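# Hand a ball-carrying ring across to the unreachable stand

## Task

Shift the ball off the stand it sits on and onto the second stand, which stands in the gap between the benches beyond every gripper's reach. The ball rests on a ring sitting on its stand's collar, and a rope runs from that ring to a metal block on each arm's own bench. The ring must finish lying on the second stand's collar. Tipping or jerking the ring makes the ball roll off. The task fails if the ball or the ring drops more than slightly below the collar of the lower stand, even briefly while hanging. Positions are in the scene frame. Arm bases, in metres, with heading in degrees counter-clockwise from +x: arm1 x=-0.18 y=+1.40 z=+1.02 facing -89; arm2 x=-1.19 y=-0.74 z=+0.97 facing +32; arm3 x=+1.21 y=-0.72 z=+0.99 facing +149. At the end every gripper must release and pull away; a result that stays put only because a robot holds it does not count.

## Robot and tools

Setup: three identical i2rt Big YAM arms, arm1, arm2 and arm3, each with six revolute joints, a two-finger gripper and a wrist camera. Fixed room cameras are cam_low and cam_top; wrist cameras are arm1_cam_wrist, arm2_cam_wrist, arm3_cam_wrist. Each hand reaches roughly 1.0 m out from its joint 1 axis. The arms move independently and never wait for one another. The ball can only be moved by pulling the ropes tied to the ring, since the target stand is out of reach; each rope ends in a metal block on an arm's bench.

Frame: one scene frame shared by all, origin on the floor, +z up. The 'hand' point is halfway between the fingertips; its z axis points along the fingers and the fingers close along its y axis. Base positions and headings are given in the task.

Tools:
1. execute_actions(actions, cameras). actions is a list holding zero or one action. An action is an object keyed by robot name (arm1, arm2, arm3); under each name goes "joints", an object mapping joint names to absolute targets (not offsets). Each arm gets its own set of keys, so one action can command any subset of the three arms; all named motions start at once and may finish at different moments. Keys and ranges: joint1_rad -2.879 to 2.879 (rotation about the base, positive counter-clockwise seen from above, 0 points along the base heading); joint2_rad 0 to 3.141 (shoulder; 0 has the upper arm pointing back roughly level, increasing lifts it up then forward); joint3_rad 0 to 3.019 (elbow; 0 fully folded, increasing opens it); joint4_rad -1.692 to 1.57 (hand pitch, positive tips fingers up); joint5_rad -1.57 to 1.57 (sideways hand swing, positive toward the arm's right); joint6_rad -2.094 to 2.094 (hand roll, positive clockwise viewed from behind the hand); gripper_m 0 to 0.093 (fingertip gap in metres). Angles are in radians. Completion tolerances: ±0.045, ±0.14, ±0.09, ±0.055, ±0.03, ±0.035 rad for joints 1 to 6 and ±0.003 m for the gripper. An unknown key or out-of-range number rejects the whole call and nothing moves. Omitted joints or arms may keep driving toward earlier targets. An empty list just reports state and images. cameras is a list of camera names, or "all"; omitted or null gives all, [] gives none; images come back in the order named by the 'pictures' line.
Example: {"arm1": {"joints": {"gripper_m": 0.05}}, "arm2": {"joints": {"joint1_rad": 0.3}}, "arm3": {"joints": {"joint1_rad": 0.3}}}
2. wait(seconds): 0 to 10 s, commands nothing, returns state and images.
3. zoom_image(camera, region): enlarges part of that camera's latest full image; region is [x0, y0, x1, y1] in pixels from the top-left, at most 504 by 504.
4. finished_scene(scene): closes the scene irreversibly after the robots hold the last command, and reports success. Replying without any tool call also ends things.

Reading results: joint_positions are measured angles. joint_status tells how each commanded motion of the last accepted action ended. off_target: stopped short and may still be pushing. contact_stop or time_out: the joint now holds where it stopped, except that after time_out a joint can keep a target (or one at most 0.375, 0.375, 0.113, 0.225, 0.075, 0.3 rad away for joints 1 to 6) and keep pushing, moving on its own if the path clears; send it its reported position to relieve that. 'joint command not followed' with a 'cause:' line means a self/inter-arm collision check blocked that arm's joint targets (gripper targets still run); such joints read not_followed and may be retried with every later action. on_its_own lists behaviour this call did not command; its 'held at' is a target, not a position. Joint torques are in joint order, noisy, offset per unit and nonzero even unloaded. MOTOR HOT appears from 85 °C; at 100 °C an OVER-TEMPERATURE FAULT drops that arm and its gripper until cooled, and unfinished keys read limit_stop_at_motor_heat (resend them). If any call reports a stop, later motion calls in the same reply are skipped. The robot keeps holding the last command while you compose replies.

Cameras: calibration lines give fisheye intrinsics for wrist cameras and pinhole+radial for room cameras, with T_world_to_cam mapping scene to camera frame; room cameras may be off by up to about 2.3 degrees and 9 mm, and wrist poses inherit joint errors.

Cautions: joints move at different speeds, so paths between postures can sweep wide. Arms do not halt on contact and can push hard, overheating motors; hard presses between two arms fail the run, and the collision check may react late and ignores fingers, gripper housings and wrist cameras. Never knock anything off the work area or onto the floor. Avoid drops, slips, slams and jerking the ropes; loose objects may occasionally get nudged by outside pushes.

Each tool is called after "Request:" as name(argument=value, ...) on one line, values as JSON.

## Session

Request:
execute_actions(actions=[{"arm1":{"joints":{"joint1_rad":0,"joint2_rad":1.75,"joint3_rad":1.5,"joint4_rad":-1.27,"joint5_rad":0,"joint6_rad":0,"gripper_m":0.093}},"arm2":{"joints":{"joint1_rad":0,"joint2_rad":1.75,"joint3_rad":1.5,"joint4_rad":-1.27,"joint5_rad":0,"joint6_rad":0,"gripper_m":0.093}},"arm3":{"joints":{"joint1_rad":0,"joint2_rad":1.75,"joint3_rad":1.5,"joint4_rad":-1.27,"joint5_rad":0,"joint6_rad":0,"gripper_m":0.093}}}])

Scene clock: 1.80 s.
Joint torques (N m, as the arm reports them, + toward a larger angle): arm1=[ -2.44 -18.04  10.13   0.21  -0.02   0.05] | arm2=[  1.29 -13.65   8.48   0.62  -0.09   0.15] | arm3=[ -0.38 -15.57  10.41   0.15   0.14  -0.02]
arm1.joint_positions: joint1_rad=+0.006 joint2_rad=+1.744 joint3_rad=+1.483 joint4_rad=-1.256 joint5_rad=-0.001 joint6_rad=-0.011 gripper_m=+0.093
arm1.joint_status: all done
arm1.hand: x=-0.1628 y=+0.8649 z=+1.1669 quat_wxyz=(-0.014, -0.694, -0.720, +0.019) (m; scene frame)
arm2.joint_positions: joint1_rad=+0.007 joint2_rad=+1.741 joint3_rad=+1.495 joint4_rad=-1.254 joint5_rad=+0.001 joint6_rad=-0.013 gripper_m=+0.093
arm2.joint_status: all done
arm2.hand: x=-0.7318 y=-0.4593 z=+1.1270 quat_wxyz=(-0.038, +0.283, -0.958, -0.016) (m; scene frame)
arm3.joint_positions: joint1_rad=-0.005 joint2_rad=+1.754 joint3_rad=+1.477 joint4_rad=-1.259 joint5_rad=-0.005 joint6_rad=-0.008 gripper_m=+0.093
arm3.joint_status: all done
arm3.hand: x=+0.7469 y=-0.4423 z=+1.1241 quat_wxyz=(-0.001, +0.965, -0.262, -0.015) (m; scene frame)
pictures: arm1_cam_wrist, arm2_cam_wrist, arm3_cam_wrist, cam_low, cam_top
camera_calibration (this result's frames):
arm1_cam_wrist: T_world_to_cam=[[-0.999297, -0.0373218, 0.00345012, -0.133121], [-0.0294747, 0.839365, 0.542769, -1.35489], [-0.023153, 0.542286, -0.839875, 0.631138], [0, 0, 0, 1]] pos_world=[-0.15835, 0.790018, 1.26593]
arm2_cam_wrist: T_world_to_cam=[[0.544614, -0.838598, -0.0122088, 0.0251435], [-0.715866, -0.472394, 0.514179, -1.31604], [-0.436956, -0.271289, -0.857596, 0.647739], [0, 0, 0, 1]] pos_world=[-0.672771, -0.424881, 1.23249]
arm3_cam_wrist: T_world_to_cam=[[0.500316, 0.865781, -0.0103899, 0.0202591], [0.723767, -0.411603, 0.553845, -1.34081], [0.475232, -0.284618, -0.832555, 0.578531], [0, 0, 0, 1]] pos_world=[0.685363, -0.404762, 1.22447]
Images, in order (width x height): arm1_cam_wrist 616x616, arm2_cam_wrist 616x616, arm3_cam_wrist 616x616, cam_low 504x504, cam_top 504x504.

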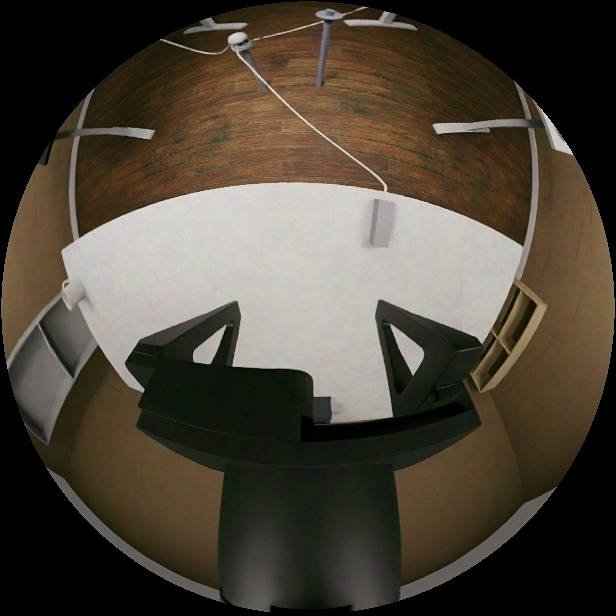

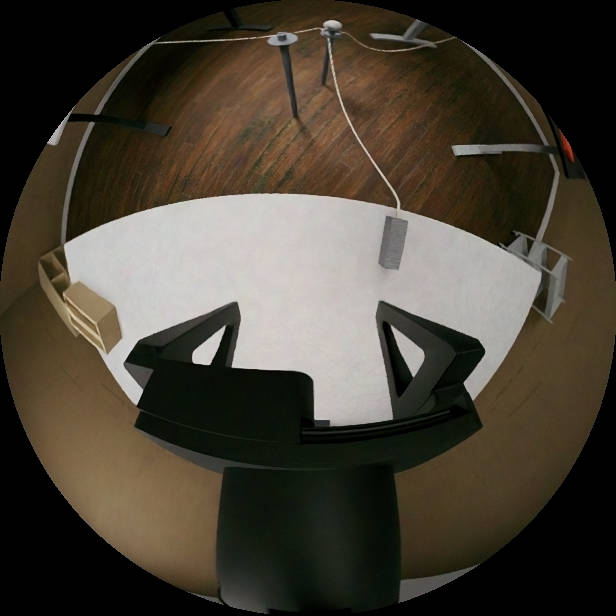

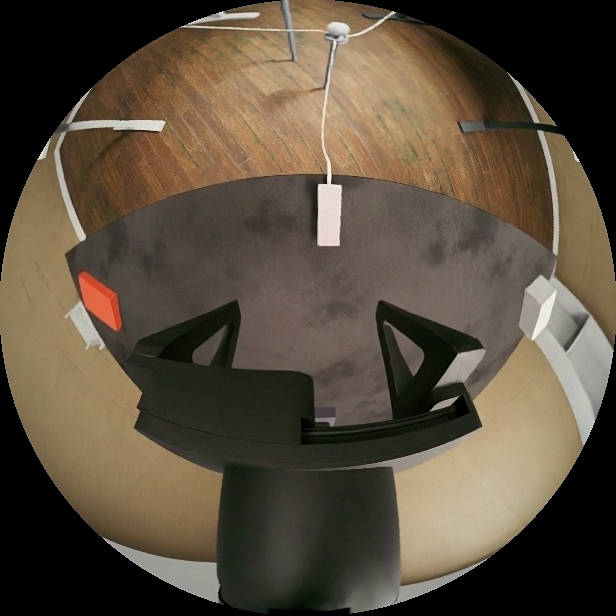

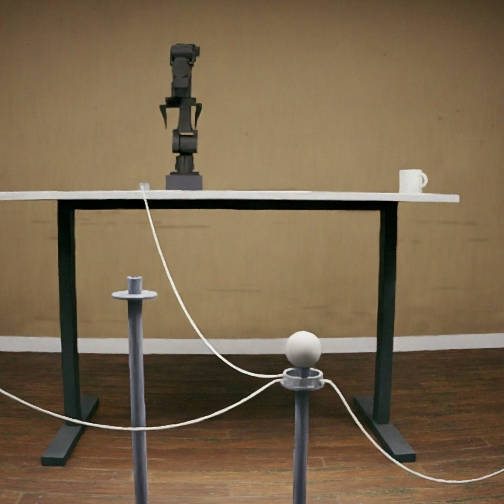

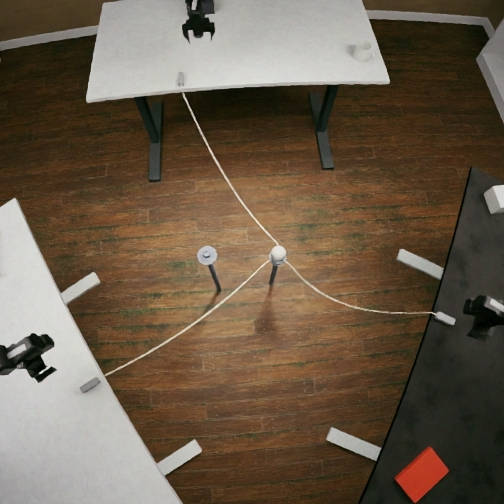

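Request:
execute_actions(actions=[{"arm1":{"joints":{"joint1_rad":-0.183,"joint6_rad":-0.17,"joint2_rad":1.97,"joint3_rad":1.52,"joint4_rad":-1.03}},"arm2":{"joints":{"joint1_rad":-0.21,"joint6_rad":-0.19,"joint2_rad":1.93,"joint3_rad":1.42,"joint4_rad":-1.0}},"arm3":{"joints":{"joint1_rad":-0.05,"joint2_rad":1.92,"joint3_rad":1.475,"joint4_rad":-1.05}}}], cameras=["arm1_cam_wrist","arm2_cam_wrist","arm3_cam_wrist"])

Scene clock: 19.27 s.
Joint torques (N m, as the arm reports them, + toward a larger angle): arm1=[ -2.   -23.68  10.8    1.49  -0.11  -0.15] | arm2=[  1.18 -19.27   8.02   1.75  -0.11  -0.12] | arm3=[ -0.6  -18.29   8.54   1.1    0.12  -0.03]
arm1.joint_positions: joint1_rad=-0.182 joint2_rad=+1.994 joint3_rad=+1.483 joint4_rad=-1.047 joint5_rad=+0.001 joint6_rad=-0.159 gripper_m=+0.093
arm1.joint_status: all done
arm1.hand: x=-0.2711 y=+0.8338 z=+1.0350 quat_wxyz=(+0.002, -0.708, -0.706, +0.006) (m; scene frame)
arm2.joint_positions: joint1_rad=-0.208 joint2_rad=+1.949 joint3_rad=+1.413 joint4_rad=-1.018 joint5_rad=+0.001 joint6_rad=-0.177 gripper_m=+0.093
arm2.joint_status: all done
arm2.hand: x=-0.6647 y=-0.5559 z=+0.9879 quat_wxyz=(-0.012, +0.259, -0.966, -0.008) (m; scene frame)
arm3.joint_positions: joint1_rad=-0.051 joint2_rad=+1.940 joint3_rad=+1.467 joint4_rad=-1.063 joint5_rad=-0.004 joint6_rad=-0.008 gripper_m=+0.093
arm3.joint_status: all done
arm3.hand: x=+0.7295 y=-0.4010 z=+1.0233 quat_wxyz=(-0.002, +0.958, -0.285, -0.016) (m; scene frame)
pictures: arm1_cam_wrist, arm2_cam_wrist, arm3_cam_wrist
camera_calibration (this result's frames):
arm1_cam_wrist: T_world_to_cam=[[-0.999971, 0.00257829, 0.00716537, -0.279373], [0.00623771, 0.817068, 0.576507, -1.26708], [-0.00436819, 0.576535, -0.817061, 0.487592], [0, 0, 0, 1]] pos_world=[-0.269331, 0.754896, 1.13087]
arm2_cam_wrist: T_world_to_cam=[[0.50133, -0.865186, -0.0110454, -0.13875], [-0.713511, -0.420596, 0.560357, -1.25742], [-0.489459, -0.273043, -0.828177, 0.46668], [0, 0, 0, 1]] pos_world=[-0.599204, -0.521488, 1.08957]
arm3_cam_wrist: T_world_to_cam=[[0.54039, 0.841362, -0.0094398, -0.0479437], [0.70388, -0.445884, 0.552938, -1.25371], [0.461012, -0.305447, -0.833169, 0.51731], [0, 0, 0, 1]] pos_world=[0.669884, -0.360662, 1.12378]
Images, in order (width x height): arm1_cam_wrist 616x616, arm2_cam_wrist 616x616, arm3_cam_wrist 616x616.

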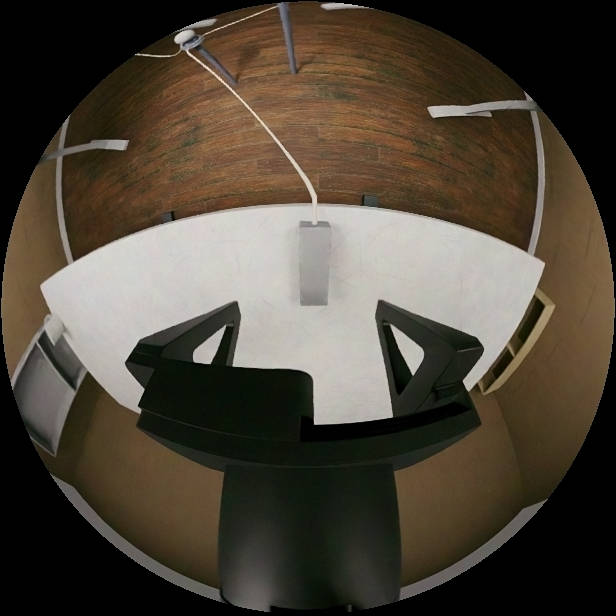

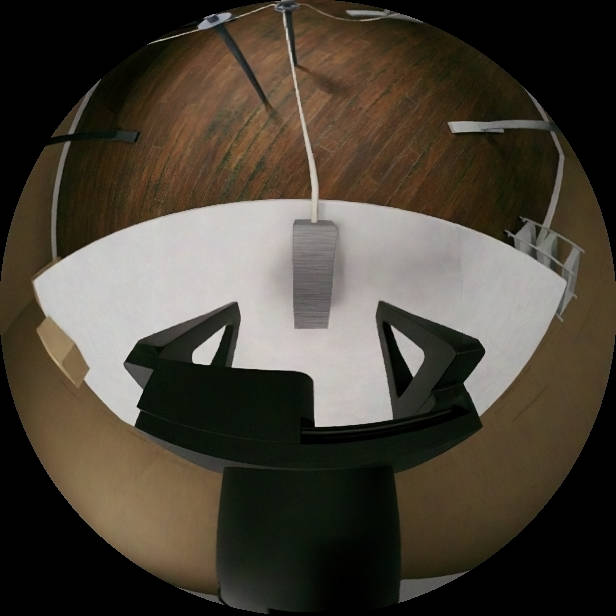

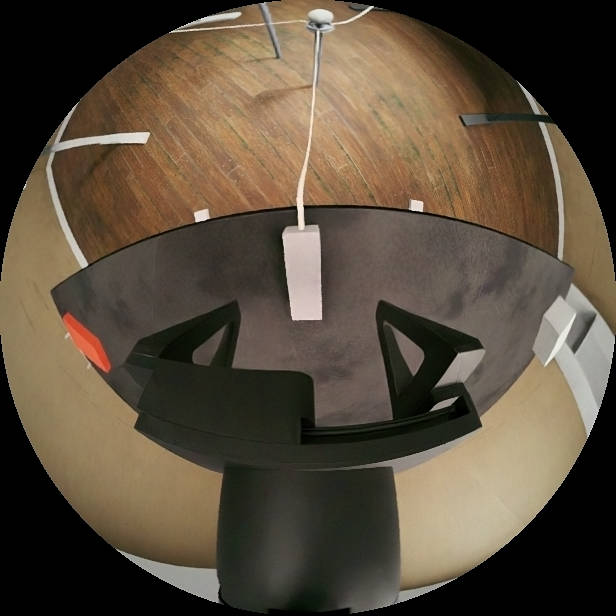

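Request:
execute_actions(actions=[{"arm1":{"joints":{"joint2_rad":2.095,"joint4_rad":-0.92}},"arm2":{"joints":{"joint2_rad":2.0,"joint4_rad":-0.91}},"arm3":{"joints":{"joint2_rad":2.025,"joint4_rad":-0.95,"joint6_rad":-0.08}}}], cameras=[])

Request:
execute_actions(actions=[{"arm1":{"joints":{"gripper_m":0}},"arm2":{"joints":{"gripper_m":0}},"arm3":{"joints":{"gripper_m":0}}}], cameras=[])

Request:
execute_actions(actions=[{"arm1":{"joints":{"joint1_rad":0.1,"joint6_rad":0,"joint2_rad":1.85,"joint3_rad":1.58,"joint4_rad":-1.26}},"arm2":{"joints":{"joint1_rad":-0.05,"joint6_rad":0,"joint2_rad":1.85,"joint3_rad":1.58,"joint4_rad":-1.26}},"arm3":{"joints":{"joint6_rad":0,"joint2_rad":1.72,"joint3_rad":1.5,"joint4_rad":-1.32}}}])

Scene clock: 29.90 s.
Joint torques (N m, as the arm reports them, + toward a larger angle): arm1=[ -2.09 -22.24  10.3    1.53  -0.11  -0.14] | arm2=[  1.41 -16.25   8.05   2.02  -0.08  -0.06] | arm3=[ -0.74 -17.91   8.1    1.09   0.11  -0.17]
arm1.joint_positions: joint1_rad=-0.182 joint2_rad=+2.097 joint3_rad=+1.483 joint4_rad=-0.937 joint5_rad=+0.001 joint6_rad=-0.159 gripper_m=+0.093
arm1.joint_status: all done
arm1.hand: x=-0.2736 y=+0.8222 z=+0.9779 quat_wxyz=(+0.000, -0.708, -0.706, +0.009) (m; scene frame)
arm2.joint_positions: joint1_rad=-0.208 joint2_rad=+1.977 joint3_rad=+1.413 joint4_rad=-0.929 joint5_rad=+0.001 joint6_rad=-0.177 gripper_m=+0.093
arm2.joint_status: all done
arm2.hand: x=-0.6474 y=-0.5494 z=+0.9737 quat_wxyz=(-0.042, +0.259, -0.965, -0.010) (m; scene frame)
arm3.joint_positions: joint1_rad=-0.051 joint2_rad=+2.027 joint3_rad=+1.467 joint4_rad=-0.963 joint5_rad=-0.004 joint6_rad=-0.072 gripper_m=+0.093
arm3.joint_status: all done
arm3.hand: x=+0.7176 y=-0.3930 z=+0.9761 quat_wxyz=(-0.005, +0.967, -0.254, -0.022) (m; scene frame)
pictures: none
No camera images: the call's "cameras" was empty. Leave "cameras" out to get every camera's image.

Scene clock: 30.60 s.
Joint torques (N m, as the arm reports them, + toward a larger angle): arm1=[ -1.96 -22.28  10.33   1.49  -0.12  -0.14] | arm2=[  1.02 -16.05   7.85   1.94  -0.07  -0.08] | arm3=[ -0.75 -17.76   8.14   1.13   0.06  -0.17]
arm1.joint_positions: joint1_rad=-0.182 joint2_rad=+2.097 joint3_rad=+1.483 joint4_rad=-0.937 joint5_rad=+0.001 joint6_rad=-0.160 gripper_m=+0.024
arm1.joint_status: gripper_m off_target (ended at +0.024, target +0.000)
arm1.hand: x=-0.2737 y=+0.8222 z=+0.9779 quat_wxyz=(+0.000, -0.708, -0.707, +0.009) (m; scene frame)
arm2.joint_positions: joint1_rad=-0.208 joint2_rad=+1.977 joint3_rad=+1.413 joint4_rad=-0.928 joint5_rad=+0.000 joint6_rad=-0.178 gripper_m=+0.024
arm2.joint_status: gripper_m off_target (ended at +0.024, target +0.000)
arm2.hand: x=-0.6472 y=-0.5492 z=+0.9738 quat_wxyz=(-0.043, +0.259, -0.965, -0.011) (m; scene frame)
arm3.joint_positions: joint1_rad=-0.051 joint2_rad=+2.027 joint3_rad=+1.467 joint4_rad=-0.963 joint5_rad=-0.003 joint6_rad=-0.073 gripper_m=+0.025
arm3.joint_status: gripper_m off_target (ended at +0.025, target +0.000)
arm3.hand: x=+0.7176 y=-0.3929 z=+0.9761 quat_wxyz=(-0.005, +0.967, -0.254, -0.022) (m; scene frame)
pictures: none
No camera images: the call's "cameras" was empty. Leave "cameras" out to get every camera's image.

Scene clock: 31.97 s.
Joint torques (N m, as the arm reports them, + toward a larger angle): arm1=[ -1.38 -19.58  11.8    0.11  -0.02   0.05] | arm2=[  1.91 -16.38  11.29   0.48   0.     0.16] | arm3=[ -0.69 -14.97  11.14   0.18   0.09  -0.02]
arm1.joint_positions: joint1_rad=+0.094 joint2_rad=+1.845 joint3_rad=+1.539 joint4_rad=-1.245 joint5_rad=-0.001 joint6_rad=-0.011 gripper_m=+0.024
arm1.joint_status: all done
arm1.hand: x=-0.1138 y=+0.8458 z=+1.1343 quat_wxyz=(-0.002, -0.662, -0.750, +0.006) (m; scene frame)
arm2.joint_positions: joint1_rad=-0.052 joint2_rad=+1.839 joint3_rad=+1.543 joint4_rad=-1.244 joint5_rad=-0.002 joint6_rad=-0.013 gripper_m=+0.024
arm2.joint_status: all done
arm2.hand: x=-0.6983 y=-0.4763 z=+1.0930 quat_wxyz=(-0.018, +0.255, -0.967, -0.012) (m; scene frame)
arm3.joint_positions: joint1_rad=-0.051 joint2_rad=+1.720 joint3_rad=+1.467 joint4_rad=-1.309 joint5_rad=-0.003 joint6_rad=-0.009 gripper_m=+0.025
arm3.joint_status: all done
arm3.hand: x=+0.7737 y=-0.4301 z=+1.1374 quat_wxyz=(+0.001, +0.959, -0.285, -0.003) (m; scene frame)
pictures: arm1_cam_wrist, arm2_cam_wrist, arm3_cam_wrist, cam_low, cam_top
camera_calibration (this result's frames):
arm1_cam_wrist: T_world_to_cam=[[-0.992257, -0.124177, 0.00236465, -0.00925907], [-0.100581, 0.814589, 0.571251, -1.33918], [-0.0728625, 0.56659, -0.820772, 0.567379], [0, 0, 0, 1]] pos_world=[-0.102543, 0.768263, 1.23072]
arm2_cam_wrist: T_world_to_cam=[[0.494158, -0.869224, -0.016034, -0.0534087], [-0.722237, -0.420722, 0.54897, -1.30055], [-0.483924, -0.259698, -0.835688, 0.577367], [0, 0, 0, 1]] pos_world=[-0.633512, -0.443653, 1.19561]
arm3_cam_wrist: T_world_to_cam=[[0.539959, 0.841642, -0.00907894, -0.0462238], [0.691246, -0.437266, 0.575306, -1.37286], [0.480232, -0.316917, -0.817888, 0.545912], [0, 0, 0, 1]] pos_world=[0.711776, -0.38839, 1.23589]
Images, in order (width x height): arm1_cam_wrist 616x616, arm2_cam_wrist 616x616, arm3_cam_wrist 616x616, cam_low 504x504, cam_top 504x504.

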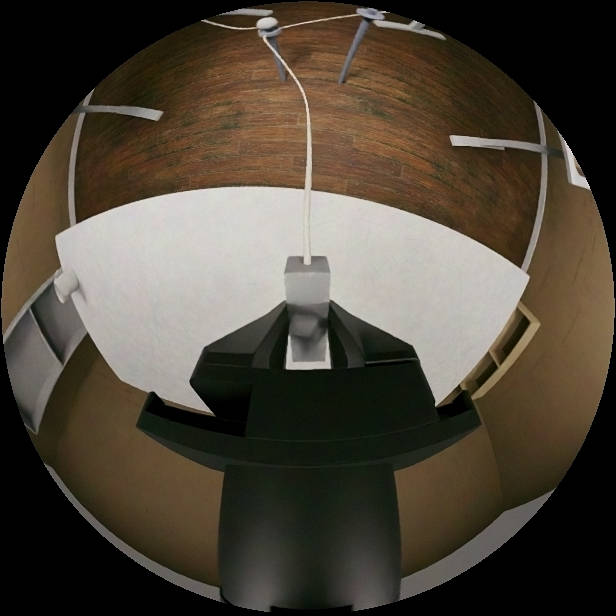

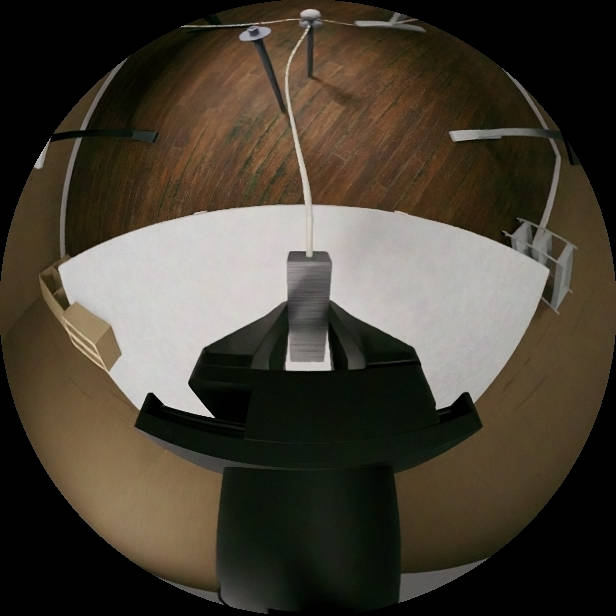

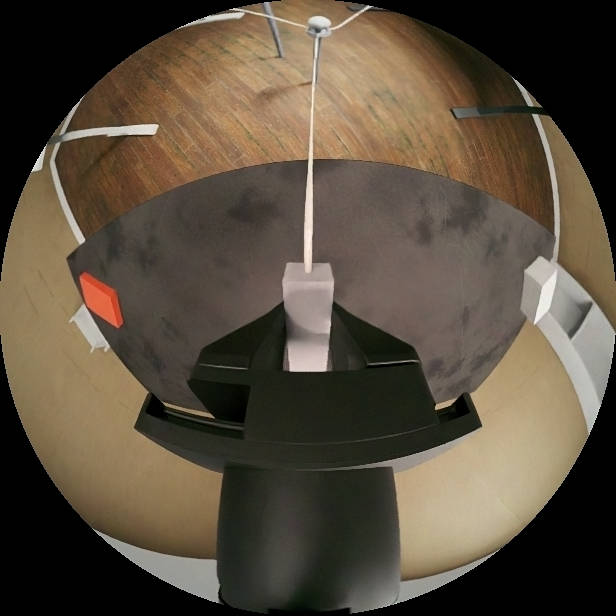

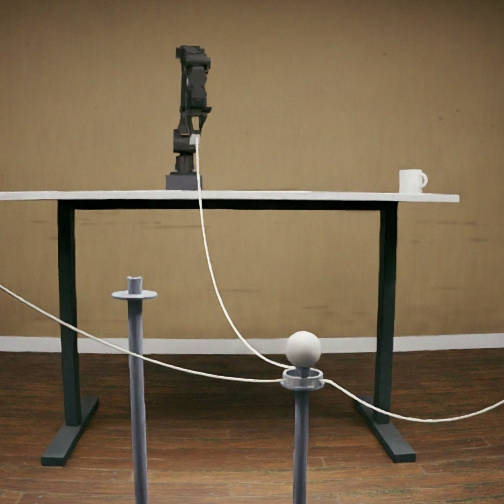

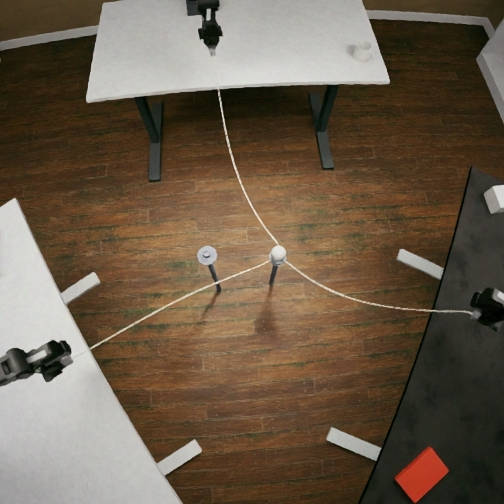

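Request:
execute_actions(actions=[{"arm1":{"joints":{"joint1_rad":0.25,"joint2_rad":1.55,"joint3_rad":1.25}},"arm2":{"joints":{"joint1_rad":-0.15,"joint2_rad":1.75,"joint4_rad":-1.32}},"arm3":{"joints":{"joint2_rad":1.42,"joint3_rad":1.17}}}], cameras=["cam_low","cam_top"])

Scene clock: 48.40 s.
Joint torques (N m, as the arm reports them, + toward a larger angle): arm1=[ -1.8  -16.41   8.36   0.19  -0.05   0.03] | arm2=[  2.11 -16.67  11.13   0.59  -0.04   0.15] | arm3=[-0.62 -9.81  8.62  0.31  0.08 -0.03]
arm1.joint_positions: joint1_rad=+0.250 joint2_rad=+1.563 joint3_rad=+1.254 joint4_rad=-1.247 joint5_rad=-0.001 joint6_rad=-0.009 gripper_m=+0.024
arm1.joint_status: all done
arm1.hand: x=-0.0558 y=+0.9632 z=+1.1663 quat_wxyz=(+0.000, -0.602, -0.799, +0.004) (m; scene frame)
arm2.joint_positions: joint1_rad=-0.153 joint2_rad=+1.767 joint3_rad=+1.543 joint4_rad=-1.303 joint5_rad=+0.000 joint6_rad=-0.012 gripper_m=+0.024
arm2.joint_status: all done
arm2.hand: x=-0.6874 y=-0.5340 z=+1.1301 quat_wxyz=(-0.025, +0.206, -0.978, -0.012) (m; scene frame)
arm3.joint_positions: joint1_rad=-0.051 joint2_rad=+1.416 joint3_rad=+1.171 joint4_rad=-1.314 joint5_rad=-0.003 joint6_rad=-0.008 gripper_m=+0.025
arm3.joint_status: all done
arm3.hand: x=+0.8682 y=-0.4927 z=+1.1612 quat_wxyz=(+0.001, +0.959, -0.285, -0.004) (m; scene frame)
pictures: cam_low, cam_top
Images, in order (width x height): cam_low 504x504, cam_top 504x504.

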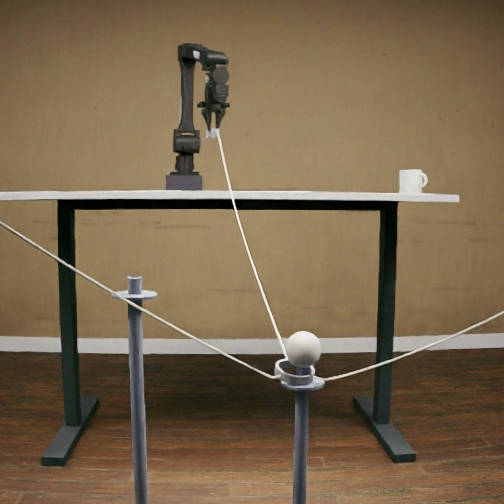

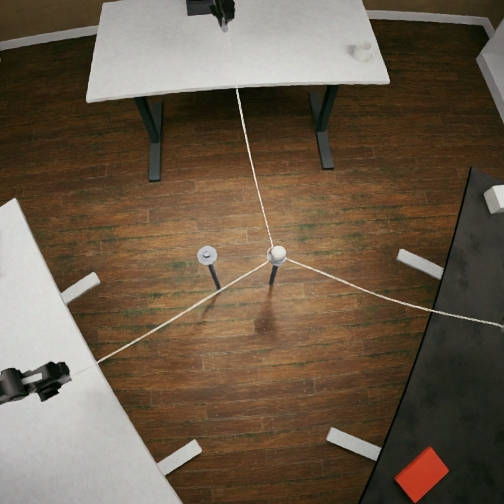

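Request:
execute_actions(actions=[{"arm3":{"joints":{"joint2_rad":1.335,"joint4_rad":-1.41}}}], cameras=["cam_low","cam_top"])

Request:
zoom_image(camera="cam_low", region=[230,300,390,420])

Scene clock: 54.10 s.
Joint torques (N m, as the arm reports them, + toward a larger angle): arm1=[ -1.75 -16.41   8.39   0.18  -0.03   0.03] | arm2=[  2.17 -16.99  11.23   0.45  -0.05   0.15] | arm3=[ -0.72 -10.56   8.88  -0.05   0.1   -0.05]
arm1.joint_positions: joint1_rad=+0.250 joint2_rad=+1.563 joint3_rad=+1.254 joint4_rad=-1.247 joint5_rad=-0.001 joint6_rad=-0.009 gripper_m=+0.024
arm1.joint_status: not commanded
arm1.hand: x=-0.0558 y=+0.9632 z=+1.1663 quat_wxyz=(+0.000, -0.602, -0.799, +0.004) (m; scene frame)
arm2.joint_positions: joint1_rad=-0.153 joint2_rad=+1.767 joint3_rad=+1.543 joint4_rad=-1.303 joint5_rad=+0.000 joint6_rad=-0.012 gripper_m=+0.024
arm2.joint_status: not commanded
arm2.hand: x=-0.6874 y=-0.5340 z=+1.1301 quat_wxyz=(-0.025, +0.206, -0.978, -0.012) (m; scene frame)
arm3.joint_positions: joint1_rad=-0.051 joint2_rad=+1.351 joint3_rad=+1.168 joint4_rad=-1.395 joint5_rad=-0.003 joint6_rad=-0.008 gripper_m=+0.025
arm3.joint_status: all done
arm3.hand: x=+0.8885 y=-0.5062 z=+1.1838 quat_wxyz=(+0.004, +0.959, -0.285, +0.005) (m; scene frame)
pictures: cam_low, cam_top
Images, in order (width x height): cam_low 504x504, cam_top 504x504.

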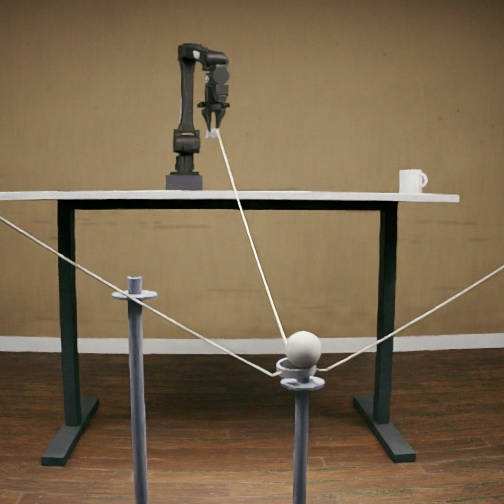

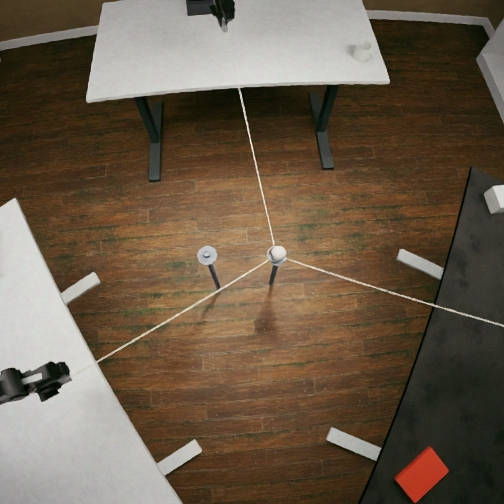

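Region (230, 300, 390, 420) of cam_low's 504x504 image, scaled by 3.150, with more detail than that image has; it fills the top 378 rows of this view, and the rest is white.

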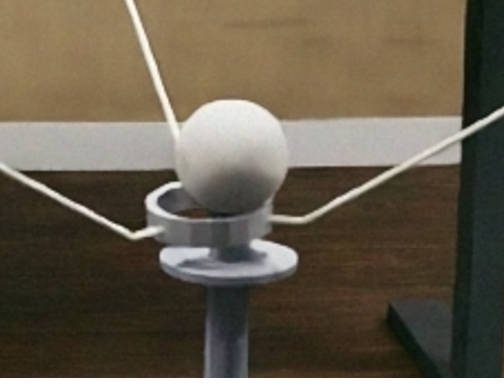

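Request:
execute_actions(actions=[{"arm2":{"joints":{"joint4_rad":-1.24}},"arm3":{"joints":{"joint4_rad":-1.45}}}], cameras=["cam_low"])

Request:
zoom_image(camera="cam_low", region=[230,300,390,420])

Scene clock: 61.50 s.
Joint torques (N m, as the arm reports them, + toward a larger angle): arm1=[ -1.83 -16.49   8.38   0.21  -0.03   0.03] | arm2=[  1.8  -17.25  11.31   1.84  -0.05   0.16] | arm3=[ -0.69 -10.47   8.85  -0.11   0.07  -0.02]
arm1.joint_positions: joint1_rad=+0.250 joint2_rad=+1.563 joint3_rad=+1.254 joint4_rad=-1.247 joint5_rad=-0.001 joint6_rad=-0.009 gripper_m=+0.024
arm1.joint_status: not commanded
arm1.hand: x=-0.0558 y=+0.9632 z=+1.1663 quat_wxyz=(+0.000, -0.602, -0.799, +0.004) (m; scene frame)
arm2.joint_positions: joint1_rad=-0.153 joint2_rad=+1.767 joint3_rad=+1.543 joint4_rad=-1.255 joint5_rad=+0.000 joint6_rad=-0.012 gripper_m=+0.024
arm2.joint_status: all done
arm2.hand: x=-0.6767 y=-0.5294 z=+1.1310 quat_wxyz=(-0.048, +0.205, -0.977, -0.017) (m; scene frame)
arm3.joint_positions: joint1_rad=-0.051 joint2_rad=+1.351 joint3_rad=+1.168 joint4_rad=-1.433 joint5_rad=-0.003 joint6_rad=-0.008 gripper_m=+0.025
arm3.joint_status: all done
arm3.hand: x=+0.8964 y=-0.5115 z=+1.1841 quat_wxyz=(+0.009, +0.958, -0.285, +0.023) (m; scene frame)
pictures: cam_low
Images, in order (width x height): cam_low 504x504.

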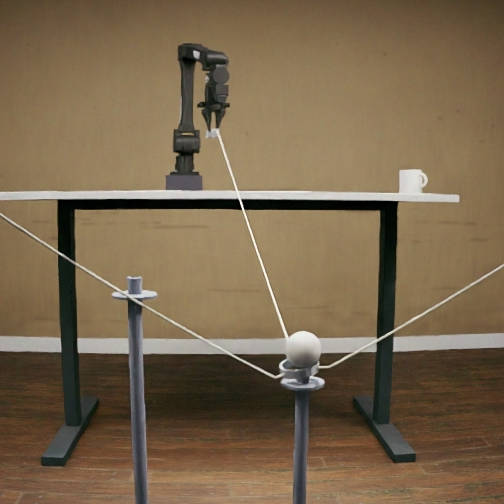

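Region (230, 300, 390, 420) of cam_low's 504x504 image, scaled by 3.150, with more detail than that image has; it fills the top 378 rows of this view, and the rest is white.

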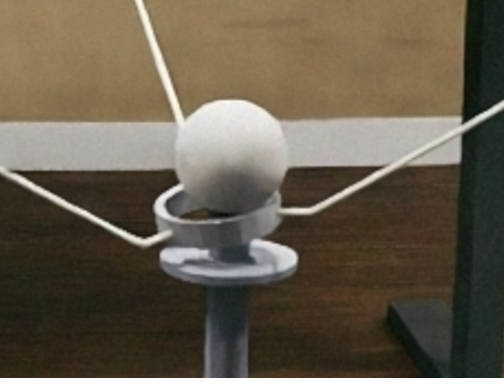

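Request:
execute_actions(actions=[{"arm2":{"joints":{"joint3_rad":1.68,"joint4_rad":-1.31}},"arm3":{"joints":{"joint4_rad":-1.46}}}], cameras=["cam_low"])

Request:
execute_actions(actions=[{"arm1":{"joints":{"joint3_rad":1.37,"joint4_rad":-1.31}},"arm2":{"joints":{"joint3_rad":1.74,"joint4_rad":-1.39}},"arm3":{"joints":{"joint3_rad":1.285,"joint4_rad":-1.52}}}], cameras=["cam_low","cam_top"])

Scene clock: 70.03 s.
Joint torques (N m, as the arm reports them, + toward a larger angle): arm1=[ -1.81 -16.45   8.39   0.2   -0.03   0.03] | arm2=[  1.38 -18.22  12.48   0.6   -0.04   0.16] | arm3=[ -0.62 -10.24   8.81  -0.2    0.07  -0.03]
arm1.joint_positions: joint1_rad=+0.250 joint2_rad=+1.563 joint3_rad=+1.254 joint4_rad=-1.247 joint5_rad=-0.001 joint6_rad=-0.009 gripper_m=+0.024
arm1.joint_status: not commanded
arm1.hand: x=-0.0558 y=+0.9632 z=+1.1663 quat_wxyz=(+0.000, -0.602, -0.799, +0.004) (m; scene frame)
arm2.joint_positions: joint1_rad=-0.153 joint2_rad=+1.767 joint3_rad=+1.632 joint4_rad=-1.292 joint5_rad=+0.000 joint6_rad=-0.012 gripper_m=+0.024
arm2.joint_status: all done
arm2.hand: x=-0.6594 y=-0.5226 z=+1.1663 quat_wxyz=(-0.074, +0.205, -0.976, -0.022) (m; scene frame)
arm3.joint_positions: joint1_rad=-0.051 joint2_rad=+1.351 joint3_rad=+1.168 joint4_rad=-1.443 joint5_rad=-0.003 joint6_rad=-0.008 gripper_m=+0.025
arm3.joint_status: all done
arm3.hand: x=+0.8984 y=-0.5127 z=+1.1842 quat_wxyz=(+0.011, +0.958, -0.285, +0.028) (m; scene frame)
pictures: cam_low
Images, in order (width x height): cam_low 504x504.

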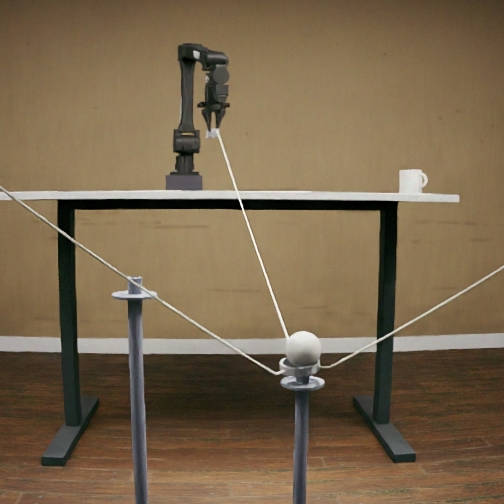

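Scene clock: 70.90 s.
Joint torques (N m, as the arm reports them, + toward a larger angle): arm1=[ -1.82 -16.9   13.91  -0.14  -0.03   0.03] | arm2=[  1.8  -17.2   12.86   0.5   -0.03   0.15] | arm3=[ -0.39 -10.77  13.37  -0.19   0.08  -0.03]
arm1.joint_positions: joint1_rad=+0.250 joint2_rad=+1.563 joint3_rad=+1.305 joint4_rad=-1.289 joint5_rad=-0.001 joint6_rad=-0.009 gripper_m=+0.024
arm1.joint_status: all done
arm1.hand: x=-0.0536 y=+0.9556 z=+1.1850 quat_wxyz=(-0.004, -0.602, -0.799, +0.006) (m; scene frame)
arm2.joint_positions: joint1_rad=-0.153 joint2_rad=+1.767 joint3_rad=+1.685 joint4_rad=-1.371 joint5_rad=+0.000 joint6_rad=-0.012 gripper_m=+0.024
arm2.joint_status: all done
arm2.hand: x=-0.6634 y=-0.5246 z=+1.1853 quat_wxyz=(-0.061, +0.205, -0.977, -0.019) (m; scene frame)
arm3.joint_positions: joint1_rad=-0.051 joint2_rad=+1.351 joint3_rad=+1.225 joint4_rad=-1.503 joint5_rad=-0.003 joint6_rad=-0.008 gripper_m=+0.025
arm3.joint_status: all done
arm3.hand: x=+0.8962 y=-0.5113 z=+1.2058 quat_wxyz=(+0.011, +0.958, -0.285, +0.030) (m; scene frame)
pictures: cam_low, cam_top
Images, in order (width x height): cam_low 504x504, cam_top 504x504.

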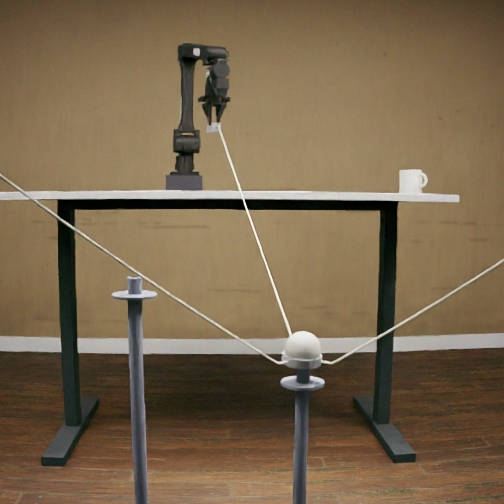

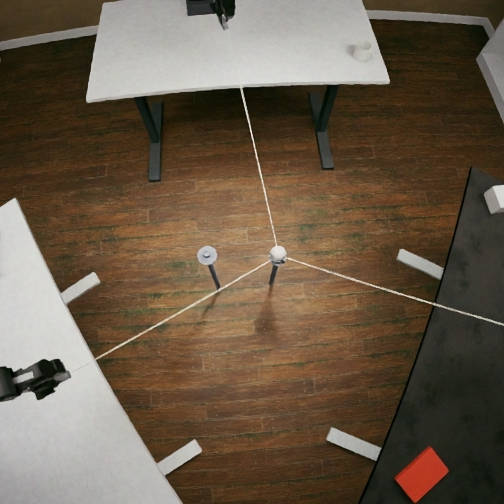

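Request:
execute_actions(actions=[{"arm1":{"joints":{"joint3_rad":1.5,"joint4_rad":-1.46}},"arm2":{"joints":{"joint3_rad":1.87,"joint4_rad":-1.54}},"arm3":{"joints":{"joint3_rad":1.41,"joint4_rad":-1.65}}}], cameras=["cam_low"])

Request:
execute_actions(actions=[{"arm1":{"joints":{"joint3_rad":1.65,"joint4_rad":-1.62}},"arm2":{"joints":{"joint2_rad":1.62,"joint4_rad":-1.69}},"arm3":{"joints":{"joint3_rad":1.56,"joint4_rad":-1.69}}}], cameras=["cam_low","cam_top"])

Scene clock: 85.93 s.
Joint torques (N m, as the arm reports them, + toward a larger angle): arm1=[ -1.78 -17.09  13.44  -0.27  -0.04   0.03] | arm2=[  1.59 -16.83  12.3    0.43  -0.06   0.15] | arm3=[ -0.6  -10.49  13.02  -0.36   0.09  -0.04]
arm1.joint_positions: joint1_rad=+0.250 joint2_rad=+1.563 joint3_rad=+1.441 joint4_rad=-1.436 joint5_rad=-0.001 joint6_rad=-0.009 gripper_m=+0.024
arm1.joint_status: all done
arm1.hand: x=-0.0512 y=+0.9482 z=+1.2361 quat_wxyz=(+0.001, -0.602, -0.799, +0.003) (m; scene frame)
arm2.joint_positions: joint1_rad=-0.153 joint2_rad=+1.766 joint3_rad=+1.823 joint4_rad=-1.519 joint5_rad=+0.000 joint6_rad=-0.012 gripper_m=+0.024
arm2.joint_status: all done
arm2.hand: x=-0.6653 y=-0.5262 z=+1.2381 quat_wxyz=(-0.056, +0.205, -0.977, -0.018) (m; scene frame)
arm3.joint_positions: joint1_rad=-0.051 joint2_rad=+1.351 joint3_rad=+1.356 joint4_rad=-1.628 joint5_rad=-0.003 joint6_rad=-0.008 gripper_m=+0.025
arm3.joint_status: all done
arm3.hand: x=+0.8922 y=-0.5086 z=+1.2556 quat_wxyz=(+0.010, +0.958, -0.285, +0.027) (m; scene frame)
pictures: cam_low
Images, in order (width x height): cam_low 504x504.

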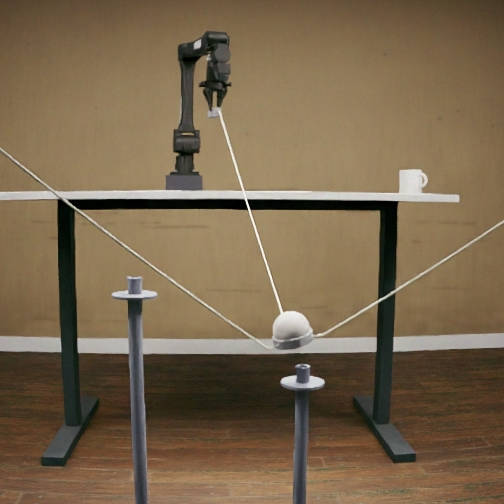

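Scene clock: 87.27 s.
Joint torques (N m, as the arm reports them, + toward a larger angle): arm1=[ -1.82 -17.04  13.64  -0.25  -0.04   0.02] | arm2=[  1.58 -12.9   12.3    0.56  -0.04   0.16] | arm3=[ -0.58 -10.73  13.21  -0.1    0.11  -0.03]
arm1.joint_positions: joint1_rad=+0.250 joint2_rad=+1.563 joint3_rad=+1.590 joint4_rad=-1.597 joint5_rad=-0.001 joint6_rad=-0.008 gripper_m=+0.024
arm1.joint_status: all done
arm1.hand: x=-0.0508 y=+0.9481 z=+1.2928 quat_wxyz=(+0.005, -0.602, -0.798, -0.001) (m; scene frame)
arm2.joint_positions: joint1_rad=-0.153 joint2_rad=+1.622 joint3_rad=+1.823 joint4_rad=-1.672 joint5_rad=+0.000 joint6_rad=-0.012 gripper_m=+0.024
arm2.joint_status: all done
arm2.hand: x=-0.7225 y=-0.5516 z=+1.3079 quat_wxyz=(-0.052, +0.205, -0.977, -0.017) (m; scene frame)
arm3.joint_positions: joint1_rad=-0.051 joint2_rad=+1.352 joint3_rad=+1.506 joint4_rad=-1.672 joint5_rad=-0.003 joint6_rad=-0.008 gripper_m=+0.025
arm3.joint_status: all done
arm3.hand: x=+0.8740 y=-0.4965 z=+1.3124 quat_wxyz=(-0.005, +0.958, -0.285, -0.024) (m; scene frame)
pictures: cam_low, cam_top
Images, in order (width x height): cam_low 504x504, cam_top 504x504.

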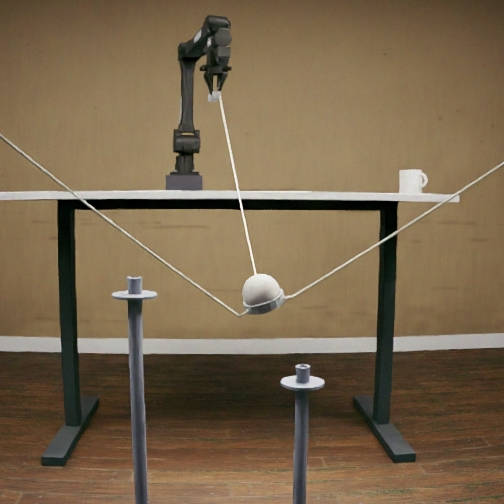

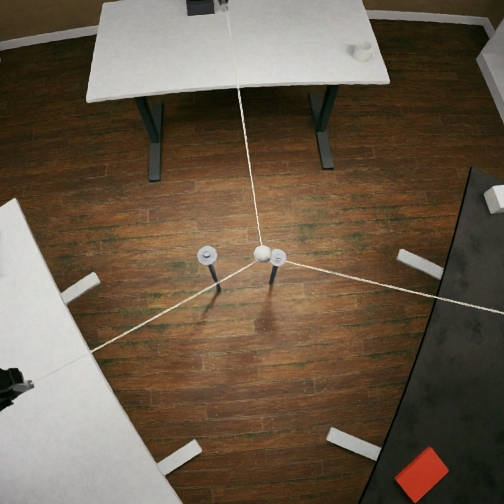

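Request:
execute_actions(actions=[{"arm1":{"joints":{"joint1_rad":0.08,"joint2_rad":1.49,"joint4_rad":-1.65}},"arm2":{"joints":{"joint1_rad":-0.03,"joint2_rad":1.4,"joint3_rad":1.68}},"arm3":{"joints":{"joint1_rad":0.02,"joint2_rad":1.45,"joint3_rad":1.61}}}], cameras=["cam_low","cam_top"])

Scene clock: 101.97 s.
Joint torques (N m, as the arm reports them, + toward a larger angle): arm1=[ -1.51 -19.43  13.67  -0.2   -0.11   0.02] | arm2=[  0.99 -10.18   8.59   0.75  -0.01   0.17] | arm3=[ -1.06 -13.42  13.52  -0.07   0.04  -0.02]
arm1.joint_positions: joint1_rad=+0.076 joint2_rad=+1.535 joint3_rad=+1.590 joint4_rad=-1.628 joint5_rad=+0.001 joint6_rad=-0.008 gripper_m=+0.024
arm1.joint_status: all done
arm1.hand: x=-0.1320 y=+0.9450 z=+1.3060 quat_wxyz=(+0.007, -0.669, -0.743, +0.000) (m; scene frame)
arm2.joint_positions: joint1_rad=-0.025 joint2_rad=+1.401 joint3_rad=+1.678 joint4_rad=-1.674 joint5_rad=-0.001 joint6_rad=-0.012 gripper_m=+0.024
arm2.joint_status: all done
arm2.hand: x=-0.8149 y=-0.5310 z=+1.3493 quat_wxyz=(-0.088, +0.266, -0.959, -0.030) (m; scene frame)
arm3.joint_positions: joint1_rad=+0.023 joint2_rad=+1.476 joint3_rad=+1.550 joint4_rad=-1.675 joint5_rad=-0.003 joint6_rad=-0.007 gripper_m=+0.025
arm3.joint_status: all done
arm3.hand: x=+0.8322 y=-0.5065 z=+1.2808 quat_wxyz=(+0.006, +0.968, -0.250, +0.016) (m; scene frame)
pictures: cam_low, cam_top
Images, in order (width x height): cam_low 504x504, cam_top 504x504.

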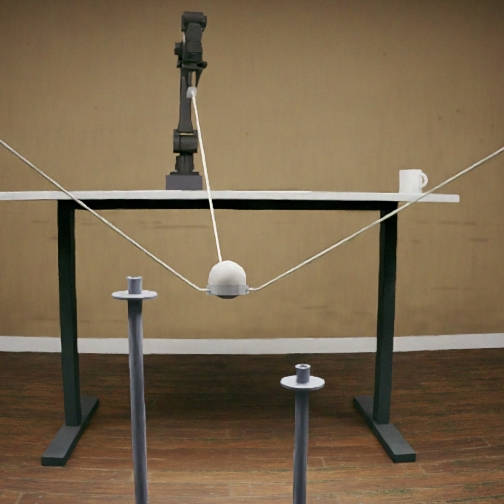

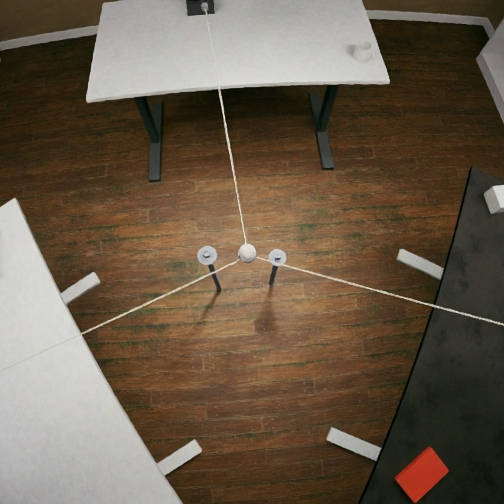

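Request:
execute_actions(actions=[{"arm1":{"joints":{"joint1_rad":-0.06,"joint2_rad":1.42,"joint4_rad":-1.69}},"arm2":{"joints":{"joint1_rad":0.05,"joint2_rad":1.17,"joint3_rad":1.48}},"arm3":{"joints":{"joint1_rad":0.08,"joint2_rad":1.52,"joint3_rad":1.74}}}], cameras=["cam_low","cam_top"])

Scene clock: 109.63 s.
Joint torques (N m, as the arm reports them, + toward a larger angle): arm1=[ -1.64 -16.36  13.68  -0.07  -0.06   0.03] | arm2=[ 0.99 -7.71  8.51  0.75 -0.03  0.16] | arm3=[ -0.8  -13.    14.42   0.     0.06  -0.05]
arm1.joint_positions: joint1_rad=-0.063 joint2_rad=+1.447 joint3_rad=+1.590 joint4_rad=-1.657 joint5_rad=-0.001 joint6_rad=-0.008 gripper_m=+0.024
arm1.joint_status: all done
joint sent to its limit — the command would take arm1.joint4_rad past its lower limit, so that joint was sent only as far as its limit.
arm1.hand: x=-0.1940 y=+0.9655 z=+1.3437 quat_wxyz=(-0.014, -0.719, -0.695, +0.021) (m; scene frame)
arm2.joint_positions: joint1_rad=+0.055 joint2_rad=+1.172 joint3_rad=+1.478 joint4_rad=-1.674 joint5_rad=-0.001 joint6_rad=-0.012 gripper_m=+0.024
arm2.joint_status: all done
arm2.hand: x=-0.9021 y=-0.5497 z=+1.3511 quat_wxyz=(-0.101, +0.304, -0.947, -0.037) (m; scene frame)
arm3.joint_positions: joint1_rad=+0.080 joint2_rad=+1.529 joint3_rad=+1.671 joint4_rad=-1.676 joint5_rad=-0.003 joint6_rad=-0.007 gripper_m=+0.025
arm3.joint_status: all done
arm3.hand: x=+0.7900 y=-0.5132 z=+1.3042 quat_wxyz=(-0.002, +0.975, -0.222, -0.016) (m; scene frame)
pictures: cam_low, cam_top
Images, in order (width x height): cam_low 504x504, cam_top 504x504.

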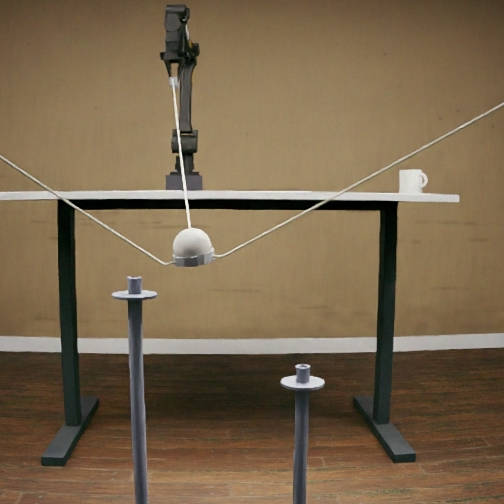

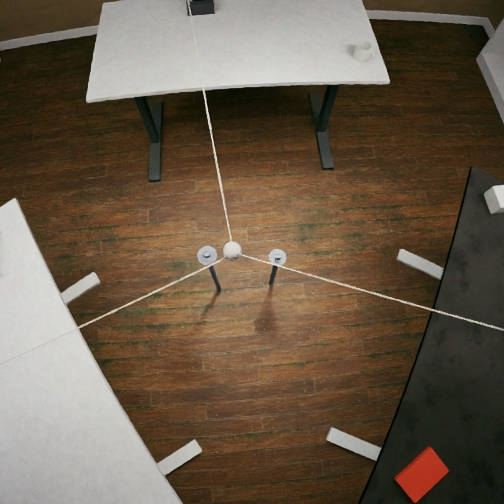

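Request:
execute_actions(actions=[{"arm1":{"joints":{"joint1_rad":-0.19}},"arm2":{"joints":{"joint1_rad":0.14,"joint2_rad":1.02,"joint3_rad":1.37}},"arm3":{"joints":{"joint1_rad":0.13,"joint2_rad":1.62,"joint3_rad":1.85}}}], cameras=["cam_low","cam_top"])

Scene clock: 117.97 s.
Joint torques (N m, as the arm reports them, + toward a larger angle): arm1=[ -1.74 -16.34  13.67  -0.03   0.02   0.03] | arm2=[ 1.49 -5.27  8.69  0.96 -0.04  0.13] | arm3=[ -0.73 -15.45  14.16   0.07   0.04  -0.05]
arm1.joint_positions: joint1_rad=-0.192 joint2_rad=+1.447 joint3_rad=+1.590 joint4_rad=-1.657 joint5_rad=-0.002 joint6_rad=-0.008 gripper_m=+0.024
arm1.joint_status: all done
arm1.hand: x=-0.2496 y=+0.9715 z=+1.3443 quat_wxyz=(-0.013, -0.762, -0.647, +0.022) (m; scene frame)
arm2.joint_positions: joint1_rad=+0.141 joint2_rad=+1.024 joint3_rad=+1.363 joint4_rad=-1.674 joint5_rad=+0.000 joint6_rad=-0.011 gripper_m=+0.024
arm2.joint_status: all done
arm2.hand: x=-0.9591 y=-0.5583 z=+1.3477 quat_wxyz=(-0.115, +0.343, -0.931, -0.046) (m; scene frame)
arm3.joint_positions: joint1_rad=+0.128 joint2_rad=+1.638 joint3_rad=+1.782 joint4_rad=-1.676 joint5_rad=-0.002 joint6_rad=-0.006 gripper_m=+0.025
arm3.joint_status: all done
arm3.hand: x=+0.7429 y=-0.5168 z=+1.2968 quat_wxyz=(-0.002, +0.980, -0.199, -0.017) (m; scene frame)
pictures: cam_low, cam_top
Images, in order (width x height): cam_low 504x504, cam_top 504x504.

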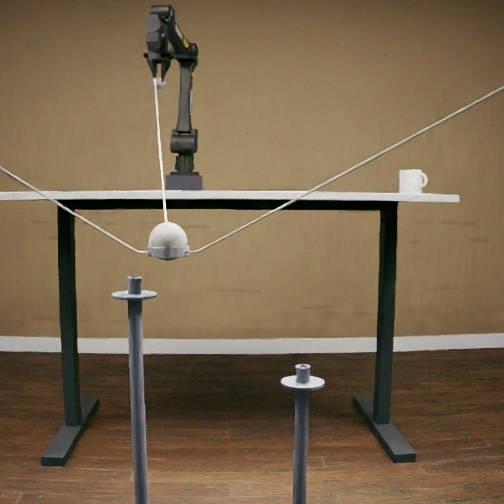

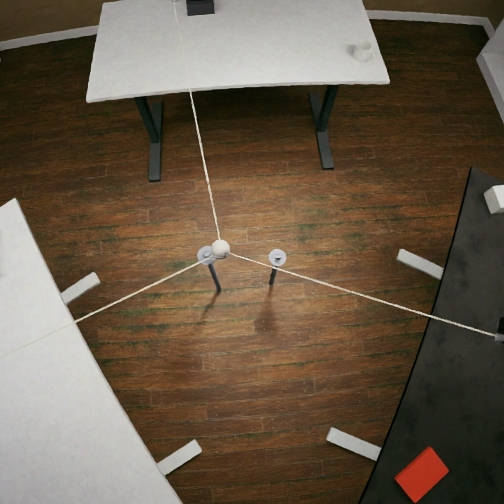

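Request:
execute_actions(actions=[{"arm1":{"joints":{"joint1_rad":-0.33,"joint4_rad":-1.59}},"arm2":{"joints":{"joint1_rad":0.28,"joint2_rad":0.88,"joint3_rad":1.27}},"arm3":{"joints":{"joint1_rad":0.18,"joint2_rad":1.73,"joint3_rad":1.98,"joint4_rad":-1.62}}}], cameras=["cam_low","cam_top"])

Request:
zoom_image(camera="cam_top", region=[170,210,290,300])

Scene clock: 126.73 s.
Joint torques (N m, as the arm reports them, + toward a larger angle): arm1=[ -2.05 -16.29  13.74   1.25   0.06   0.03] | arm2=[ 1.11 -3.43  8.74  1.04 -0.1   0.15] | arm3=[ -0.72 -16.99  14.43   0.63   0.03  -0.06]
arm1.joint_positions: joint1_rad=-0.329 joint2_rad=+1.447 joint3_rad=+1.590 joint4_rad=-1.598 joint5_rad=-0.003 joint6_rad=-0.008 gripper_m=+0.024
arm1.joint_status: all done
arm1.hand: x=-0.3115 y=+0.9717 z=+1.3461 quat_wxyz=(-0.030, -0.804, -0.593, +0.047) (m; scene frame)
arm2.joint_positions: joint1_rad=+0.279 joint2_rad=+0.884 joint3_rad=+1.262 joint4_rad=-1.674 joint5_rad=+0.001 joint6_rad=-0.010 gripper_m=+0.024
arm2.joint_status: all done
arm2.hand: x=-1.0177 y=-0.5615 z=+1.3413 quat_wxyz=(-0.130, +0.405, -0.903, -0.061) (m; scene frame)
arm3.joint_positions: joint1_rad=+0.178 joint2_rad=+1.749 joint3_rad=+1.911 joint4_rad=-1.617 joint5_rad=-0.002 joint6_rad=-0.006 gripper_m=+0.025
arm3.joint_status: all done
arm3.hand: x=+0.6785 y=-0.5197 z=+1.2922 quat_wxyz=(-0.008, +0.983, -0.174, -0.055) (m; scene frame)
pictures: cam_low, cam_top
Images, in order (width x height): cam_low 504x504, cam_top 504x504.

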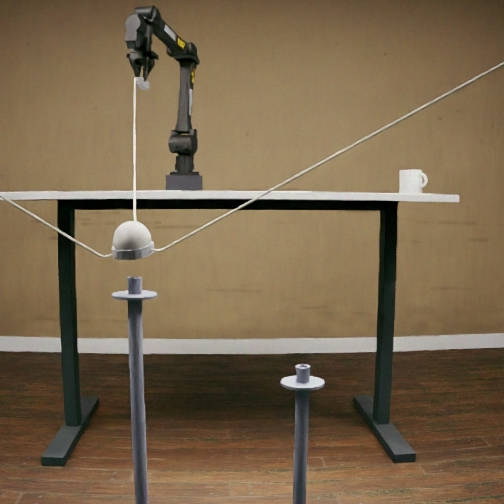

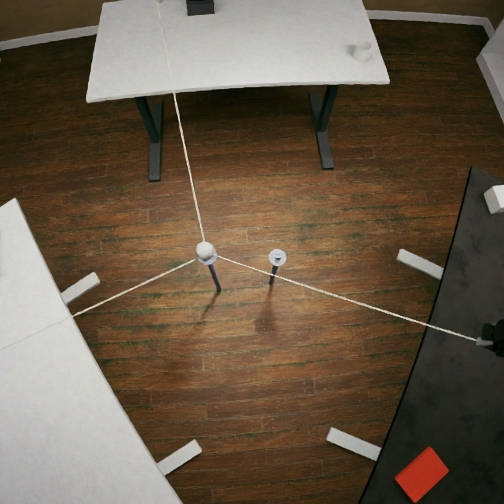

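Region (170, 210, 290, 300) of cam_top's 504x504 image, scaled by 4.200, with more detail than that image has; it fills the top 378 rows of this view, and the rest is white.

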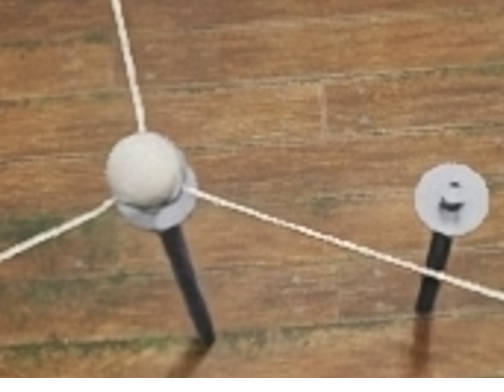

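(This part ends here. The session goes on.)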